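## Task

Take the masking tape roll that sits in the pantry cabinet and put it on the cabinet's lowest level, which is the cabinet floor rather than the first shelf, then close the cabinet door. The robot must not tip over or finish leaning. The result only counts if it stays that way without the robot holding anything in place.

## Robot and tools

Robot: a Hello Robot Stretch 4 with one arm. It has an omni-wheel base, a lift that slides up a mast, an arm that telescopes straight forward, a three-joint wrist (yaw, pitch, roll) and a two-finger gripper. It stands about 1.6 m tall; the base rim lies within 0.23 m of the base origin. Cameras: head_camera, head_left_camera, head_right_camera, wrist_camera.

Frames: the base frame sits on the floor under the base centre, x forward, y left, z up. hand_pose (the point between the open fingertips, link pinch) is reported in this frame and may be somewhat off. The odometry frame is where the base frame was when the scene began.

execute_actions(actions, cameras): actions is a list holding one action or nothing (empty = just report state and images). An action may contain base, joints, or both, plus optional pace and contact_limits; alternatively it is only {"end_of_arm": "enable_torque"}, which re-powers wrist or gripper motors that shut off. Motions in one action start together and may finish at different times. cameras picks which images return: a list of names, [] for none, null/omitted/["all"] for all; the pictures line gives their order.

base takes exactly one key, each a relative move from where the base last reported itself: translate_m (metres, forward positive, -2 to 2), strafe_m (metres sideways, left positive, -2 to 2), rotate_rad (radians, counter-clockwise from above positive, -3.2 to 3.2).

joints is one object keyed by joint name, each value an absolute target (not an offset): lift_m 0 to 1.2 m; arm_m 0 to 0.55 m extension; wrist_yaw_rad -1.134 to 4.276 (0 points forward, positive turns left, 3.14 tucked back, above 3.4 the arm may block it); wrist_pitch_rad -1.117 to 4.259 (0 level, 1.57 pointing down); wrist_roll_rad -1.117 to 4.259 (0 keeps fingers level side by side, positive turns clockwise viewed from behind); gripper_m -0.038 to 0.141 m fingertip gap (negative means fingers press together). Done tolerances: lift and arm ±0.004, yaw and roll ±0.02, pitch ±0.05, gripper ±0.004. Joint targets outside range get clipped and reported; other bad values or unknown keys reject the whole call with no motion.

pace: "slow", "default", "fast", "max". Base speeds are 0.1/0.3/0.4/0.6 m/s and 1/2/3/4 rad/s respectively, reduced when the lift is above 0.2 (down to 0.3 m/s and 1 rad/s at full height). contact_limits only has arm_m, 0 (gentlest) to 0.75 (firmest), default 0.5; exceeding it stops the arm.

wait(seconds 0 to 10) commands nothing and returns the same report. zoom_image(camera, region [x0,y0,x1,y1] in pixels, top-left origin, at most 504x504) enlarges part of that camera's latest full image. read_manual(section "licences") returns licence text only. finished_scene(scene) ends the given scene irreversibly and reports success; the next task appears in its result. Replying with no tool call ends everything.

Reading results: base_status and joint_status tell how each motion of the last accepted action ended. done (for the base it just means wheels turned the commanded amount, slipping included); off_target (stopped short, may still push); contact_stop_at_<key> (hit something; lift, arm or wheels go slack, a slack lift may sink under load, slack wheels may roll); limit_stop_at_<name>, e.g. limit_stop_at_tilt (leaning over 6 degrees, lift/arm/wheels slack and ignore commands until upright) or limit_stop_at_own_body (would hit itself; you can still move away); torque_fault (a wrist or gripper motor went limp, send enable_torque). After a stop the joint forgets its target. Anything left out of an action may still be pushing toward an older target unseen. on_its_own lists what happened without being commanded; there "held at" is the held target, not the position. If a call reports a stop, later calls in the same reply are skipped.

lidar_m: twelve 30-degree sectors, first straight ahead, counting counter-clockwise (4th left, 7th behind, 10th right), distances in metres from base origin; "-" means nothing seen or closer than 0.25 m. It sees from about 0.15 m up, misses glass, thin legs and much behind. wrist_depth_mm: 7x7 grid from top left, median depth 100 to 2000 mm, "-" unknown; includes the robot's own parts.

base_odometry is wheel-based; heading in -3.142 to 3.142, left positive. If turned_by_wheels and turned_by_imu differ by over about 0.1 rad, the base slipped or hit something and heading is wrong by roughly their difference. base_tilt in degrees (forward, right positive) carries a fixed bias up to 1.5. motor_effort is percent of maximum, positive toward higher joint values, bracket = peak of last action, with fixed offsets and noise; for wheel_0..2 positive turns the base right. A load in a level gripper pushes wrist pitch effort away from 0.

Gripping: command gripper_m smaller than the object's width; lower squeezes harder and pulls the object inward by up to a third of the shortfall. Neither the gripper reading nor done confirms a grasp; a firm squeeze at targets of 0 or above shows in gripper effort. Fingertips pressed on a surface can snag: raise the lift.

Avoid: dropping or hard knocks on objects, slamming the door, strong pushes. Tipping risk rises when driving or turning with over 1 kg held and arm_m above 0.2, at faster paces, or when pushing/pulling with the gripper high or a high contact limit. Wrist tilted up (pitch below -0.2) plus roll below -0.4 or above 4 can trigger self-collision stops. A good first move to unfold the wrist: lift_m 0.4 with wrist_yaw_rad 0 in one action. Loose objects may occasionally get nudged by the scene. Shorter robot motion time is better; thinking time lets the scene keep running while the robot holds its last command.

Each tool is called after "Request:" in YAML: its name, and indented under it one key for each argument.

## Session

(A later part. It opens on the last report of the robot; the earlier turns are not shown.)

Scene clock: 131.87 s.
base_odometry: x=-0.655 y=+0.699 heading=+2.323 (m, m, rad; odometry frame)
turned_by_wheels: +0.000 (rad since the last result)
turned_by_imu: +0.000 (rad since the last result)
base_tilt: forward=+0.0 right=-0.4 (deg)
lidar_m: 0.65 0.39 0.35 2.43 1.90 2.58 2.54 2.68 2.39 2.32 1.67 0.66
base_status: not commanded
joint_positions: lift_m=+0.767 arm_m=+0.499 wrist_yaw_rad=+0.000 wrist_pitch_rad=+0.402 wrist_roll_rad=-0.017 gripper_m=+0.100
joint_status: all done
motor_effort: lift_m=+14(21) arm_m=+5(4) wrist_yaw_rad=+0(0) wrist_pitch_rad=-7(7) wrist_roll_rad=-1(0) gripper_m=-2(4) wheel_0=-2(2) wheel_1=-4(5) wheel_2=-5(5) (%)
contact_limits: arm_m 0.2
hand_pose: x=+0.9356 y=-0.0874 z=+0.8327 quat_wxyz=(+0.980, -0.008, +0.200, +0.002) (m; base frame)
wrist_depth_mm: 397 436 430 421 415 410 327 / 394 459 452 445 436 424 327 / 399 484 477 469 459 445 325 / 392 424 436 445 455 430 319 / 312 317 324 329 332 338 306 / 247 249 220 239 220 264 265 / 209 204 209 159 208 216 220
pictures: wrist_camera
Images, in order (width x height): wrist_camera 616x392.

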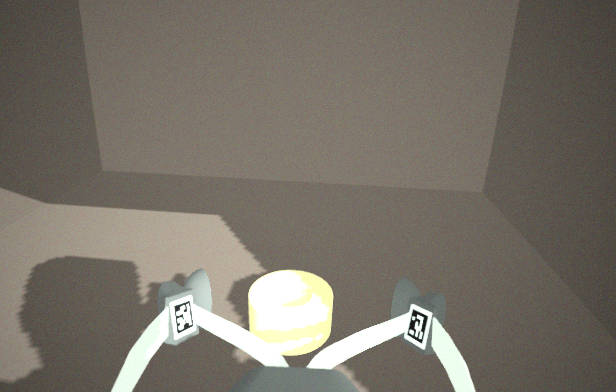

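Request:
execute_actions:
  actions:
    - {"joints":{"lift_m":0.763,"wrist_yaw_rad":0.022,"gripper_m":0.005}}
  cameras: ["wrist_camera"]

Scene clock: 140.50 s.
base_odometry: x=-0.655 y=+0.699 heading=+2.323 (m, m, rad; odometry frame)
turned_by_wheels: +0.000 (rad since the last result)
turned_by_imu: +0.000 (rad since the last result)
base_tilt: forward=+0.0 right=-0.4 (deg)
lidar_m: 0.63 0.42 0.33 2.43 1.89 2.55 2.54 2.68 2.39 2.32 1.68 0.67
base_status: not commanded
joint_positions: lift_m=+0.763 arm_m=+0.499 wrist_yaw_rad=+0.022 wrist_pitch_rad=+0.402 wrist_roll_rad=-0.017 gripper_m=+0.005
joint_status: all done
motor_effort: lift_m=+14(15) arm_m=+4(5) wrist_yaw_rad=+1(3) wrist_pitch_rad=-6(7) wrist_roll_rad=-1(2) gripper_m=-19(13) wheel_0=-2(2) wheel_1=-5(4) wheel_2=-5(5) (%)
hand_pose: x=+0.9374 y=-0.0817 z=+0.8288 quat_wxyz=(+0.980, -0.010, +0.200, +0.012) (m; base frame)
wrist_depth_mm: 382 439 430 421 413 404 345 / 382 459 449 445 436 424 343 / 387 484 477 469 459 445 338 / 382 415 427 433 442 427 336 / 303 309 315 322 325 329 314 / 240 245 207 216 211 258 258 / 204 180 198 202 196 204 215
pictures: wrist_camera
Images, in order (width x height): wrist_camera 616x392.

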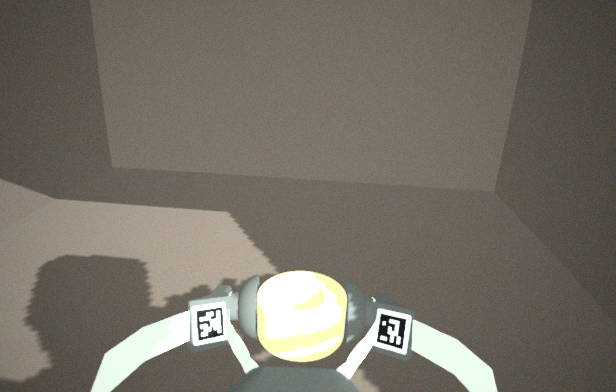

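Request:
execute_actions:
  actions:
    - {"joints":{"lift_m":0.79}}
  cameras: ["wrist_camera"]

Request:
execute_actions:
  actions:
    - {"joints":{"arm_m":0.17},"pace":"fast"}
  cameras: ["wrist_camera","head_camera"]

Scene clock: 144.07 s.
base_odometry: x=-0.655 y=+0.699 heading=+2.323 (m, m, rad; odometry frame)
turned_by_wheels: +0.000 (rad since the last result)
turned_by_imu: +0.000 (rad since the last result)
base_tilt: forward=+0.0 right=-0.4 (deg)
lidar_m: 0.64 0.41 0.33 2.43 1.90 2.59 2.53 2.70 2.38 2.32 1.67 0.67
base_status: not commanded
joint_positions: lift_m=+0.790 arm_m=+0.499 wrist_yaw_rad=+0.022 wrist_pitch_rad=+0.402 wrist_roll_rad=-0.017 gripper_m=+0.005
joint_status: all done
motor_effort: lift_m=+23(25) arm_m=+5(5) wrist_yaw_rad=+2(1) wrist_pitch_rad=-7(7) wrist_roll_rad=-1(1) gripper_m=-18(17) wheel_0=-2(2) wheel_1=-5(4) wheel_2=-5(5) (%)
hand_pose: x=+0.9374 y=-0.0817 z=+0.8549 quat_wxyz=(+0.980, -0.010, +0.200, +0.012) (m; base frame)
wrist_depth_mm: 379 439 430 421 413 404 345 / 379 459 452 442 433 424 343 / 387 488 480 466 455 442 340 / 392 480 488 484 477 462 334 / 351 357 368 375 377 382 329 / 279 285 207 216 210 298 296 / 237 196 231 202 228 236 254
pictures: wrist_camera
Images, in order (width x height): wrist_camera 616x392.

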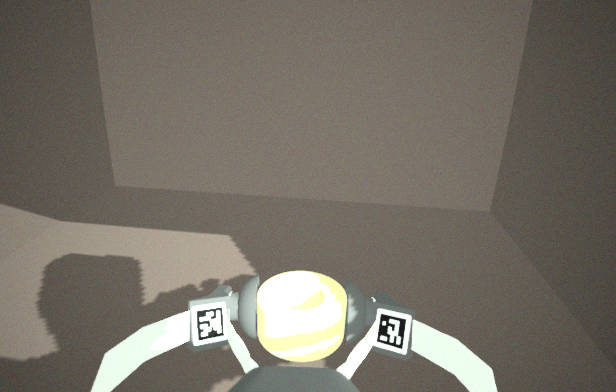

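Scene clock: 145.83 s.
base_odometry: x=-0.655 y=+0.699 heading=+2.323 (m, m, rad; odometry frame)
turned_by_wheels: +0.000 (rad since the last result)
turned_by_imu: +0.000 (rad since the last result)
base_tilt: forward=+0.0 right=-0.4 (deg)
lidar_m: 0.64 0.41 0.33 2.43 1.90 2.56 2.54 2.71 2.40 2.33 1.66 0.66
base_status: not commanded
joint_positions: lift_m=+0.790 arm_m=+0.171 wrist_yaw_rad=+0.022 wrist_pitch_rad=+0.403 wrist_roll_rad=-0.017 gripper_m=+0.005
joint_status: all done
motor_effort: lift_m=+23(24) arm_m=-5(4) wrist_yaw_rad=+1(2) wrist_pitch_rad=-9(9) wrist_roll_rad=+0(0) gripper_m=-18(16) wheel_0=-2(2) wheel_1=-5(5) wheel_2=-5(5) (%)
hand_pose: x=+0.6089 y=-0.0816 z=+0.8548 quat_wxyz=(+0.980, -0.010, +0.200, +0.012) (m; base frame)
wrist_depth_mm: 402 554 732 723 715 492 320 / 399 564 778 768 750 484 315 / 407 580 759 778 768 473 312 / 413 484 496 508 517 459 309 / 353 359 368 373 377 384 301 / 410 508 208 216 210 314 290 / 433 340 574 202 564 336 297
pictures: head_camera, wrist_camera
Images, in order (width x height): head_camera 420x560, wrist_camera 616x392.

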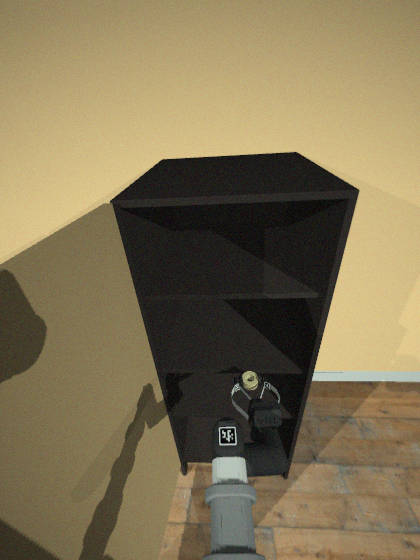

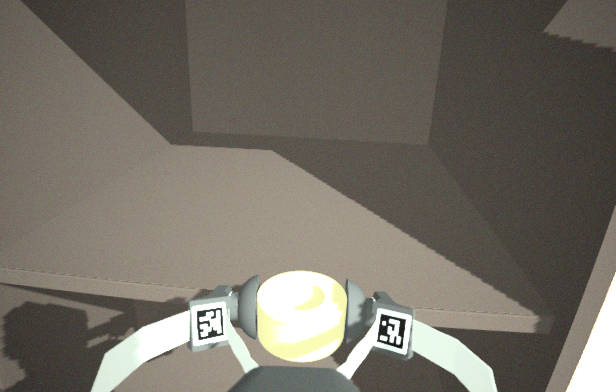

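Request:
execute_actions:
  actions:
    - {"joints":{"arm_m":0.145,"lift_m":0.16},"pace":"fast"}
  cameras: ["wrist_camera","head_camera"]

Scene clock: 153.37 s.
base_odometry: x=-0.655 y=+0.699 heading=+2.323 (m, m, rad; odometry frame)
turned_by_wheels: +0.000 (rad since the last result)
turned_by_imu: +0.000 (rad since the last result)
base_tilt: forward=+0.0 right=-0.3 (deg)
lidar_m: 0.64 0.41 0.34 2.44 1.90 2.56 2.53 2.69 2.39 2.32 1.65 0.66
base_status: not commanded
joint_positions: lift_m=+0.160 arm_m=+0.146 wrist_yaw_rad=+0.022 wrist_pitch_rad=+0.403 wrist_roll_rad=-0.017 gripper_m=+0.005
joint_status: all done
motor_effort: lift_m=+15(21) arm_m=-5(6) wrist_yaw_rad=+1(1) wrist_pitch_rad=-8(9) wrist_roll_rad=-1(1) gripper_m=-17(15) wheel_0=-2(2) wheel_1=-5(4) wheel_2=-5(5) (%)
hand_pose: x=+0.5840 y=-0.0816 z=+0.2255 quat_wxyz=(+0.980, -0.010, +0.200, +0.012) (m; base frame)
wrist_depth_mm: 402 554 759 750 732 492 319 / 402 569 798 788 768 480 317 / 407 574 798 820 788 473 310 / 413 512 525 535 544 462 306 / 373 379 389 397 402 387 300 / 394 332 208 216 211 317 303 / 427 291 407 202 389 336 320
pictures: head_camera, wrist_camera
Images, in order (width x height): head_camera 420x560, wrist_camera 616x392.

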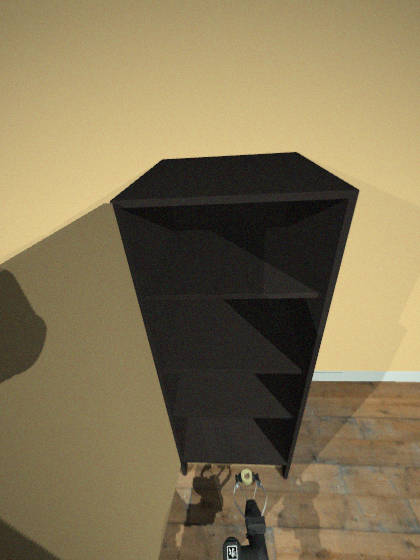

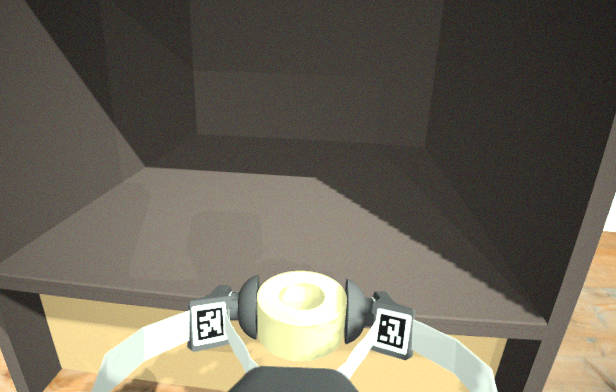

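Request:
execute_actions:
  actions:
    - {"joints":{"arm_m":0.365,"lift_m":0.145},"contact_limits":{"arm_m":0.25}}
  cameras: []

Request:
execute_actions:
  actions:
    - {"joints":{"lift_m":0.125},"pace":"slow"}
  cameras: ["wrist_camera"]

Scene clock: 159.60 s.
base_odometry: x=-0.655 y=+0.699 heading=+2.323 (m, m, rad; odometry frame)
turned_by_wheels: +0.000 (rad since the last result)
turned_by_imu: +0.000 (rad since the last result)
base_tilt: forward=+0.0 right=-0.4 (deg)
lidar_m: 0.64 0.40 0.34 2.44 1.88 2.55 2.54 2.69 2.39 2.32 1.68 0.67
base_status: not commanded
joint_positions: lift_m=+0.145 arm_m=+0.364 wrist_yaw_rad=+0.022 wrist_pitch_rad=+0.403 wrist_roll_rad=-0.017 gripper_m=+0.005
joint_status: all done
motor_effort: lift_m=+15(15) arm_m=+5(6) wrist_yaw_rad=+0(1) wrist_pitch_rad=-8(8) wrist_roll_rad=-1(1) gripper_m=-16(15) wheel_0=-2(2) wheel_1=-4(5) wheel_2=-5(5) (%)
contact_limits: arm_m 0.25
hand_pose: x=+0.8024 y=-0.0815 z=+0.2106 quat_wxyz=(+0.980, -0.010, +0.200, +0.013) (m; base frame)
wrist_depth_mm: 389 535 554 544 535 517 336 / 389 549 585 574 564 508 334 / 394 559 615 609 591 500 329 / 402 473 484 492 504 449 325 / 343 351 357 364 368 375 317 / 273 279 207 216 211 293 287 / 232 193 225 202 222 231 248
pictures: none
No camera images: the call's "cameras" was empty. Leave "cameras" out to get every camera's image.

Scene clock: 160.50 s.
base_odometry: x=-0.655 y=+0.699 heading=+2.323 (m, m, rad; odometry frame)
turned_by_wheels: +0.000 (rad since the last result)
turned_by_imu: +0.000 (rad since the last result)
base_tilt: forward=+0.0 right=-0.4 (deg)
lidar_m: 0.64 0.39 0.32 2.41 1.89 2.57 2.54 2.69 2.39 2.31 1.68 0.66
base_status: not commanded
joint_positions: lift_m=+0.125 arm_m=+0.364 wrist_yaw_rad=+0.022 wrist_pitch_rad=+0.403 wrist_roll_rad=-0.017 gripper_m=+0.005
joint_status: all done
motor_effort: lift_m=+14(14) arm_m=+5(5) wrist_yaw_rad=+0(0) wrist_pitch_rad=-8(7) wrist_roll_rad=-1(1) gripper_m=-17(19) wheel_0=-2(2) wheel_1=-5(5) wheel_2=-5(5) (%)
hand_pose: x=+0.8024 y=-0.0815 z=+0.1906 quat_wxyz=(+0.980, -0.010, +0.200, +0.013) (m; base frame)
wrist_depth_mm: 387 535 559 544 535 517 336 / 387 549 585 569 564 508 332 / 394 535 609 603 585 500 329 / 389 421 430 439 449 427 325 / 307 314 319 325 329 334 309 / 243 248 208 216 210 260 260 / 207 182 201 202 198 206 217
pictures: wrist_camera
Images, in order (width x height): wrist_camera 616x392.

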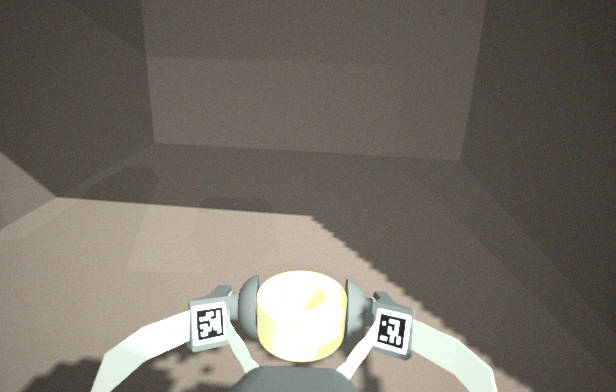

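Request:
execute_actions:
  actions:
    - {"joints":{"gripper_m":0.09}}
  cameras: ["wrist_camera"]

Request:
execute_actions:
  actions:
    - {"joints":{"lift_m":0.17,"arm_m":0.15},"pace":"fast"}
  cameras: ["wrist_camera","head_camera"]

Scene clock: 165.57 s.
base_odometry: x=-0.655 y=+0.699 heading=+2.323 (m, m, rad; odometry frame)
turned_by_wheels: +0.000 (rad since the last result)
turned_by_imu: +0.000 (rad since the last result)
base_tilt: forward=+0.0 right=-0.4 (deg)
lidar_m: 0.61 0.40 0.32 2.44 1.90 2.56 2.54 2.68 2.37 2.32 1.67 0.67
base_status: not commanded
joint_positions: lift_m=+0.125 arm_m=+0.364 wrist_yaw_rad=+0.022 wrist_pitch_rad=+0.403 wrist_roll_rad=-0.017 gripper_m=+0.090
joint_status: all done
motor_effort: lift_m=+14(15) arm_m=+5(4) wrist_yaw_rad=-1(0) wrist_pitch_rad=-8(8) wrist_roll_rad=-1(1) gripper_m=-1(19) wheel_0=-2(2) wheel_1=-5(4) wheel_2=-5(5) (%)
hand_pose: x=+0.8024 y=-0.0815 z=+0.1906 quat_wxyz=(+0.980, -0.010, +0.200, +0.013) (m; base frame)
wrist_depth_mm: 389 535 554 544 535 517 336 / 387 549 591 574 564 508 334 / 394 535 609 603 585 500 330 / 387 424 430 439 449 427 325 / 306 314 320 325 330 332 310 / 243 247 217 218 220 260 263 / 207 201 207 160 205 213 218
pictures: wrist_camera
Images, in order (width x height): wrist_camera 616x392.

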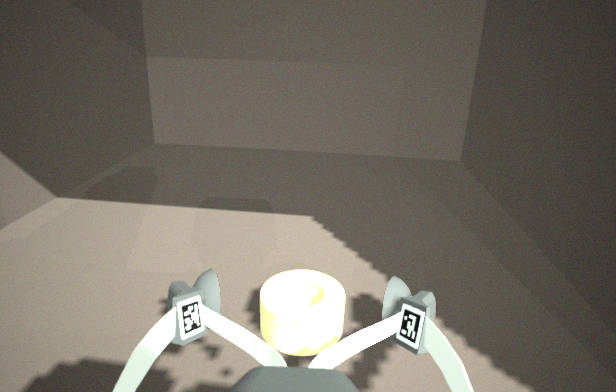

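Scene clock: 167.03 s.
base_odometry: x=-0.655 y=+0.699 heading=+2.323 (m, m, rad; odometry frame)
turned_by_wheels: +0.000 (rad since the last result)
turned_by_imu: +0.000 (rad since the last result)
base_tilt: forward=-0.1 right=-0.4 (deg)
lidar_m: 0.63 0.39 0.33 2.44 1.88 2.57 2.54 2.72 2.39 2.31 1.68 0.67
base_status: not commanded
joint_positions: lift_m=+0.170 arm_m=+0.151 wrist_yaw_rad=+0.022 wrist_pitch_rad=+0.402 wrist_roll_rad=-0.017 gripper_m=+0.090
joint_status: all done
motor_effort: lift_m=+23(23) arm_m=-4(9) wrist_yaw_rad=+1(1) wrist_pitch_rad=-8(8) wrist_roll_rad=-2(2) gripper_m=-3(2) wheel_0=-2(2) wheel_1=-4(4) wheel_2=-5(5) (%)
hand_pose: x=+0.5890 y=-0.0816 z=+0.2349 quat_wxyz=(+0.980, -0.010, +0.200, +0.012) (m; base frame)
wrist_depth_mm: 399 554 759 741 732 488 317 / 402 569 788 788 768 484 315 / 407 580 820 809 798 469 312 / 413 521 549 564 574 462 306 / 382 399 407 415 421 399 301 / 357 332 217 327 220 332 304 / 418 415 404 160 384 336 314
pictures: head_camera, wrist_camera
Images, in order (width x height): head_camera 420x560, wrist_camera 616x392.

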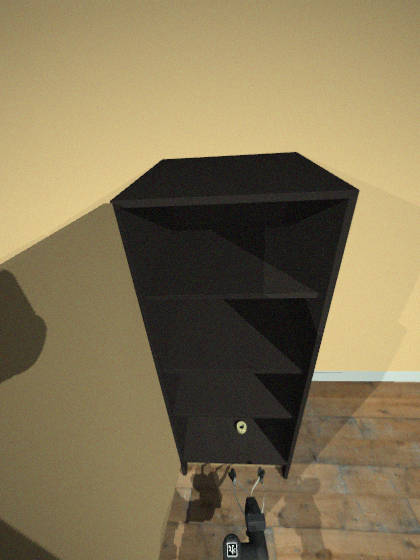

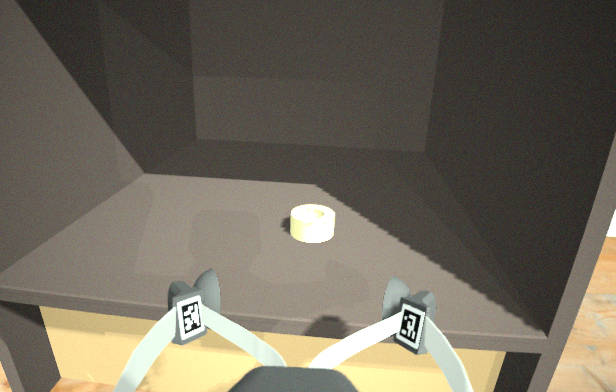

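Request:
execute_actions:
  actions:
    - {"base":{"translate_m":-0.42},"joints":{"lift_m":0.3,"arm_m":0.01,"gripper_m":0.0,"wrist_pitch_rad":0,"wrist_yaw_rad":0},"pace":"fast"}
  cameras: ["head_camera"]

Scene clock: 175.67 s.
base_odometry: x=-0.368 y=+0.392 heading=+2.323 (m, m, rad; odometry frame)
turned_by_wheels: -0.001 (rad since the last result)
turned_by_imu: +0.000 (rad since the last result)
base_tilt: forward=-0.1 right=-0.4 (deg)
lidar_m: 0.96 0.64 2.44 1.74 1.76 2.19 2.12 2.23 2.36 2.31 2.24 1.12
base_status: done
joint_positions: lift_m=+0.300 arm_m=+0.011 wrist_yaw_rad=+0.000 wrist_pitch_rad=+0.003 wrist_roll_rad=-0.017 gripper_m=+0.000
joint_status: all done
motor_effort: lift_m=+23(24) arm_m=-5(4) wrist_yaw_rad=+1(4) wrist_pitch_rad=-8(13) wrist_roll_rad=-1(0) gripper_m=-4(5) wheel_0=-2(10) wheel_1=-4(11) wheel_2=+0(16) (%)
hand_pose: x=+0.4702 y=-0.0874 z=+0.4771 quat_wxyz=(+1.000, -0.008, +0.001, +0.000) (m; base frame)
wrist_depth_mm: 521 691 1138 1281 1205 1397 1366 / 521 691 946 1042 1008 1397 1397 / 525 715 1182 1397 1308 1397 1366 / 530 715 1098 1397 1366 1366 1397 / 530 715 1229 1397 1366 1397 1366 / 535 723 1008 208 1336 1366 1366 / 539 668 186 186 820 1336 1366
pictures: head_camera
Images, in order (width x height): head_camera 420x560.

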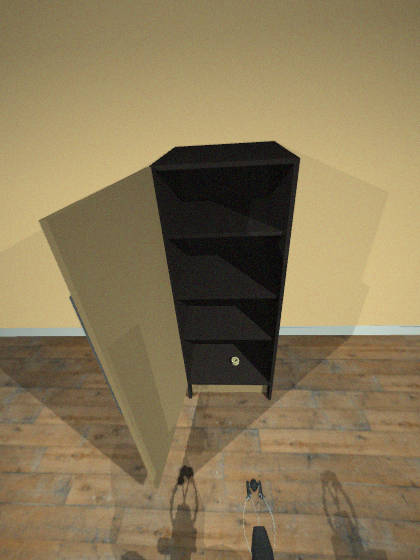

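Request:
execute_actions:
  actions:
    - {"base":{"strafe_m":0.49},"pace":"fast"}
  cameras: ["wrist_camera"]

Request:
execute_actions:
  actions:
    - {"joints":{"arm_m":0.25},"pace":"fast","contact_limits":{"arm_m":0.2}}
  cameras: ["head_camera","wrist_camera"]

Scene clock: 181.83 s.
base_odometry: x=-0.726 y=+0.058 heading=+2.323 (m, m, rad; odometry frame)
turned_by_wheels: +0.000 (rad since the last result)
turned_by_imu: +0.000 (rad since the last result)
base_tilt: forward=+0.0 right=-0.4 (deg)
lidar_m: 0.61 1.75 2.02 1.73 1.27 1.80 2.06 2.23 2.86 2.80 2.25 0.58
base_status: done
joint_positions: lift_m=+0.300 arm_m=+0.011 wrist_yaw_rad=+0.000 wrist_pitch_rad=+0.003 wrist_roll_rad=-0.017 gripper_m=+0.000
joint_status: not commanded
motor_effort: lift_m=+23(23) arm_m=-4(4) wrist_yaw_rad=+0(0) wrist_pitch_rad=-8(8) wrist_roll_rad=-1(1) gripper_m=-3(5) wheel_0=+0(13) wheel_1=+0(16) wheel_2=+0(1) (%)
hand_pose: x=+0.4702 y=-0.0874 z=+0.4771 quat_wxyz=(+1.000, -0.008, +0.001, +0.000) (m; base frame)
wrist_depth_mm: 1537 1464 1499 1464 373 1255 1078 / 1537 1499 1499 1464 976 1397 960 / 1499 1499 1464 1464 1281 1397 1042 / 1499 1464 1464 1430 1308 1366 1008 / 1499 1499 1464 1430 1255 1397 1042 / 1499 1499 1430 208 931 1336 1042 / 1255 1205 187 186 320 931 904
pictures: wrist_camera
Images, in order (width x height): wrist_camera 616x392.

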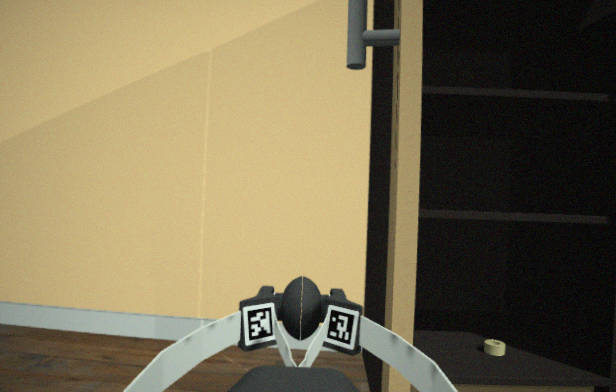

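Scene clock: 183.37 s.
base_odometry: x=-0.726 y=+0.058 heading=+2.323 (m, m, rad; odometry frame)
turned_by_wheels: +0.000 (rad since the last result)
turned_by_imu: +0.000 (rad since the last result)
base_tilt: forward=+0.0 right=-0.4 (deg)
lidar_m: 0.61 1.76 2.01 1.71 1.24 1.79 2.06 2.22 2.88 2.79 2.25 0.59
base_status: not commanded
joint_positions: lift_m=+0.300 arm_m=+0.249 wrist_yaw_rad=+0.000 wrist_pitch_rad=+0.002 wrist_roll_rad=-0.017 gripper_m=+0.000
joint_status: all done
motor_effort: lift_m=+23(23) arm_m=+4(7) wrist_yaw_rad=+0(1) wrist_pitch_rad=-7(9) wrist_roll_rad=-1(1) gripper_m=-7(4) wheel_0=+0(0) wheel_1=+0(1) wheel_2=+0(0) (%)
contact_limits: arm_m 0.2
hand_pose: x=+0.7086 y=-0.0874 z=+0.4772 quat_wxyz=(+1.000, -0.008, +0.001, +0.000) (m; base frame)
wrist_depth_mm: 1255 1255 1229 1229 960 216 - / 1255 1255 1229 1205 931 216 133 / 1255 1229 1229 1205 904 213 132 / 1255 1255 1205 1182 866 210 131 / 1255 1255 1205 1205 854 206 134 / 1255 1255 1205 207 683 200 - / 1229 1205 186 186 377 194 -
pictures: head_camera, wrist_camera
Images, in order (width x height): head_camera 420x560, wrist_camera 616x392.

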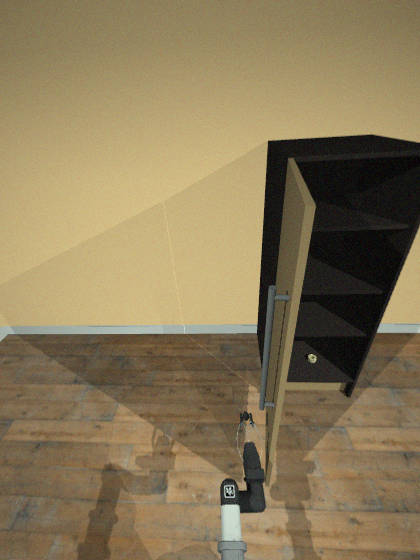

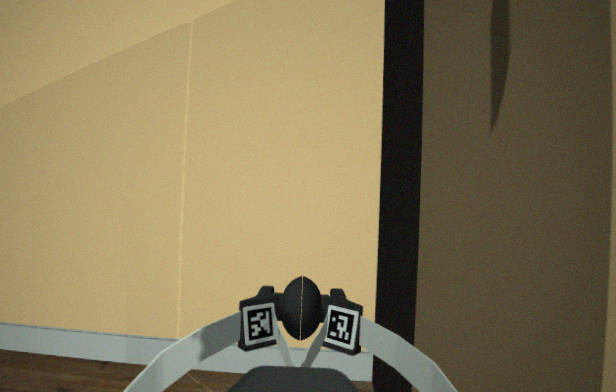

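Request:
execute_actions:
  actions:
    - {"base":{"strafe_m":-0.53},"pace":"slow"}
  cameras: ["head_camera","wrist_camera"]

Scene clock: 192.53 s.
base_odometry: x=-0.339 y=+0.419 heading=+2.323 (m, m, rad; odometry frame)
turned_by_wheels: +0.000 (rad since the last result)
turned_by_imu: +0.000 (rad since the last result)
base_tilt: forward=+0.0 right=-0.4 (deg)
lidar_m: 0.69 1.72 2.43 1.77 1.79 2.16 2.10 2.24 2.33 2.26 2.23 1.67
base_status: done
joint_positions: lift_m=+0.300 arm_m=+0.249 wrist_yaw_rad=+0.000 wrist_pitch_rad=+0.002 wrist_roll_rad=-0.017 gripper_m=+0.000
joint_status: not commanded
motor_effort: lift_m=+22(23) arm_m=+4(4) wrist_yaw_rad=+0(12) wrist_pitch_rad=-8(7) wrist_roll_rad=+0(2) gripper_m=-1(3) wheel_0=+3(12) wheel_1=-5(10) wheel_2=+0(1) (%)
hand_pose: x=+0.7087 y=-0.0873 z=+0.4772 quat_wxyz=(+1.000, -0.008, +0.001, +0.000) (m; base frame)
wrist_depth_mm: 1255 496 359 285 615 1160 1138 / 1255 488 355 283 627 1160 1138 / 1229 480 351 279 621 1138 1138 / 1229 473 349 279 603 1138 1138 / 1229 469 345 277 691 1138 1138 / 1229 462 343 208 820 1138 1138 / 1182 459 187 190 253 1118 1118
pictures: head_camera, wrist_camera
Images, in order (width x height): head_camera 420x560, wrist_camera 616x392.

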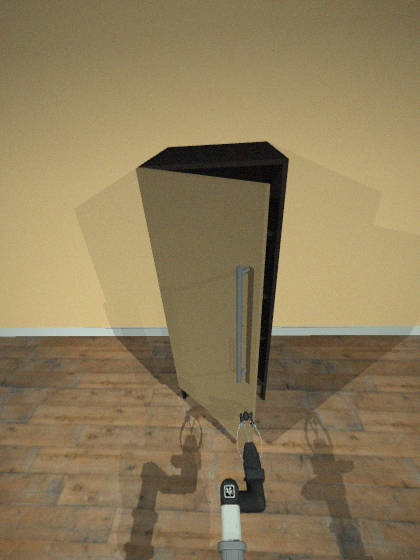

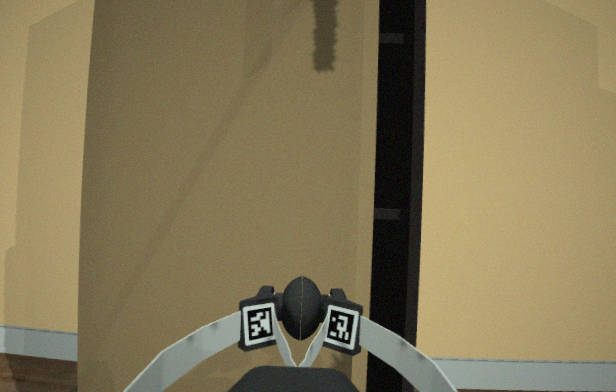

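Request:
execute_actions:
  actions:
    - {"base":{"translate_m":0.2},"joints":{"arm_m":0.32},"pace":"slow"}
  cameras: ["wrist_camera"]

Request:
execute_actions:
  actions:
    - {"joints":{"arm_m":0.43},"pace":"slow","contact_limits":{"arm_m":0.2}}
  cameras: ["head_camera","wrist_camera"]

Scene clock: 200.17 s.
base_odometry: x=-0.476 y=+0.565 heading=+2.323 (m, m, rad; odometry frame)
turned_by_wheels: +0.001 (rad since the last result)
turned_by_imu: -0.001 (rad since the last result)
base_tilt: forward=+0.0 right=-0.4 (deg)
lidar_m: 0.81 0.88 2.16 2.35 1.82 2.36 2.32 2.46 2.33 2.27 1.96 0.87
base_status: done
joint_positions: lift_m=+0.300 arm_m=+0.319 wrist_yaw_rad=+0.000 wrist_pitch_rad=+0.002 wrist_roll_rad=-0.017 gripper_m=+0.000
joint_status: all done
motor_effort: lift_m=+23(23) arm_m=+5(2) wrist_yaw_rad=+0(2) wrist_pitch_rad=-7(8) wrist_roll_rad=-1(1) gripper_m=-1(5) wheel_0=+5(11) wheel_1=+6(8) wheel_2=-5(10) (%)
hand_pose: x=+0.7786 y=-0.0874 z=+0.4772 quat_wxyz=(+1.000, -0.008, +0.001, +0.000) (m; base frame)
wrist_depth_mm: 317 312 309 304 301 297 878 / 317 312 309 304 300 296 866 / 317 312 307 303 300 294 878 / 315 310 306 303 300 296 866 / 314 310 306 301 297 294 866 / 314 310 304 207 297 293 866 / 314 309 187 185 296 294 854
pictures: wrist_camera
Images, in order (width x height): wrist_camera 616x392.

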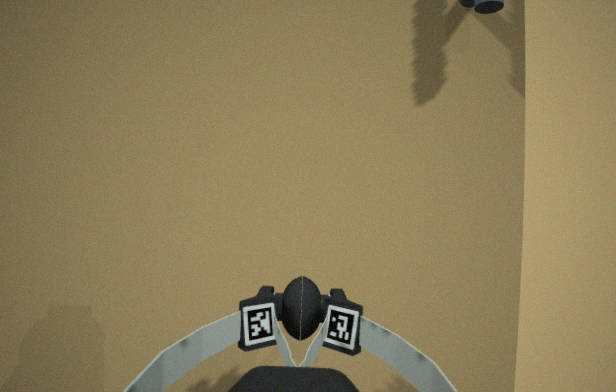

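Scene clock: 201.80 s.
base_odometry: x=-0.476 y=+0.565 heading=+2.323 (m, m, rad; odometry frame)
turned_by_wheels: +0.000 (rad since the last result)
turned_by_imu: +0.000 (rad since the last result)
base_tilt: forward=+0.0 right=-0.3 (deg)
lidar_m: 0.80 0.90 2.15 2.33 1.84 2.37 2.31 2.47 2.35 2.28 1.95 0.84
base_status: not commanded
joint_positions: lift_m=+0.300 arm_m=+0.382 wrist_yaw_rad=-0.002 wrist_pitch_rad=+0.002 wrist_roll_rad=-0.017 gripper_m=+0.000
joint_status: arm_m contact_stop (moved +0.063 of +0.111)
on_its_own: arm_m is slack since a contact_stop (your +0.430 is given up)
motor_effort: lift_m=+23(23) arm_m=+0(15) wrist_yaw_rad=+6(41) wrist_pitch_rad=-7(7) wrist_roll_rad=-1(2) gripper_m=-4(5) wheel_0=+5(5) wheel_1=+5(6) wheel_2=-5(7) (%)
contact_limits: arm_m 0.2
hand_pose: x=+0.8410 y=-0.0880 z=+0.4773 quat_wxyz=(+1.000, -0.008, +0.001, -0.001) (m; base frame)
wrist_depth_mm: 251 249 244 242 238 236 234 / 251 247 244 241 237 235 233 / 250 247 243 240 237 235 232 / 249 246 243 239 237 234 231 / 249 245 242 239 236 234 231 / 248 244 242 206 235 233 231 / 247 245 187 186 234 232 230
pictures: head_camera, wrist_camera
Images, in order (width x height): head_camera 420x560, wrist_camera 616x392.

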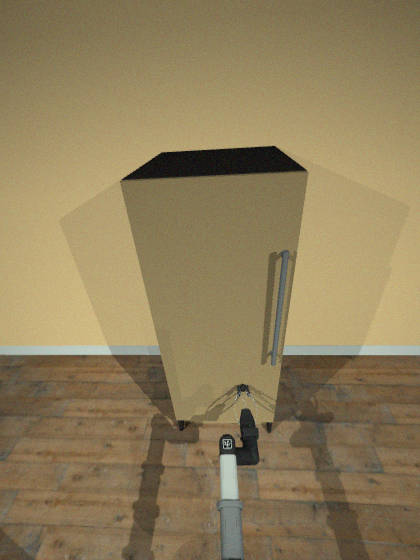

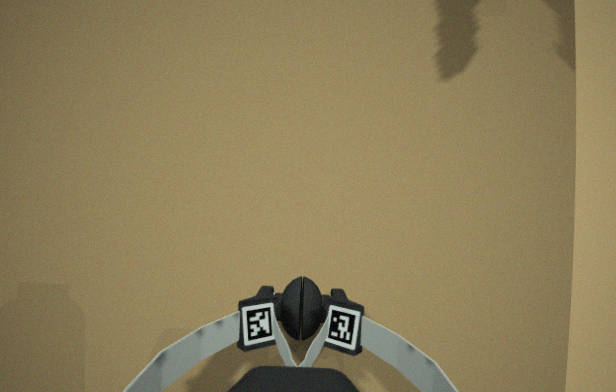

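The door is closed (slope matches my heading offset). Retract and finish.

Request:
execute_actions:
  actions:
    - {"joints":{"arm_m":0.3},"pace":"fast"}
  cameras: ["head_camera"]

Request:
finished_scene:
  scene: 2

Scene clock: 204.57 s.
base_odometry: x=-0.476 y=+0.565 heading=+2.323 (m, m, rad; odometry frame)
turned_by_wheels: +0.000 (rad since the last result)
turned_by_imu: +0.000 (rad since the last result)
base_tilt: forward=+0.1 right=-0.4 (deg)
lidar_m: 0.81 0.89 2.17 2.33 1.83 2.38 2.31 2.47 2.32 2.27 1.96 0.88
base_status: not commanded
joint_positions: lift_m=+0.300 arm_m=+0.301 wrist_yaw_rad=+0.000 wrist_pitch_rad=+0.002 wrist_roll_rad=-0.017 gripper_m=+0.000
joint_status: all done
motor_effort: lift_m=+23(23) arm_m=-5(1) wrist_yaw_rad=+1(5) wrist_pitch_rad=-8(7) wrist_roll_rad=-1(1) gripper_m=-5(5) wheel_0=+5(5) wheel_1=+5(5) wheel_2=-5(5) (%)
hand_pose: x=+0.7602 y=-0.0875 z=+0.4772 quat_wxyz=(+1.000, -0.008, +0.001, +0.000) (m; base frame)
wrist_depth_mm: 338 332 327 324 319 315 904 / 338 332 327 324 319 315 891 / 336 330 327 322 319 315 891 / 334 330 325 322 317 314 878 / 334 329 325 320 317 312 891 / 332 329 324 207 315 312 891 / 332 325 186 186 312 310 878
pictures: head_camera
Images, in order (width x height): head_camera 420x560.

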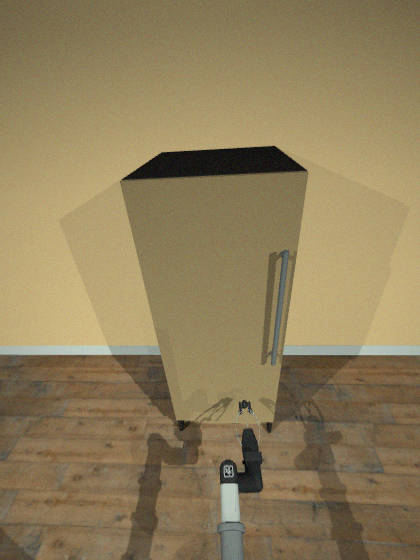

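The scene is finished: the task was done.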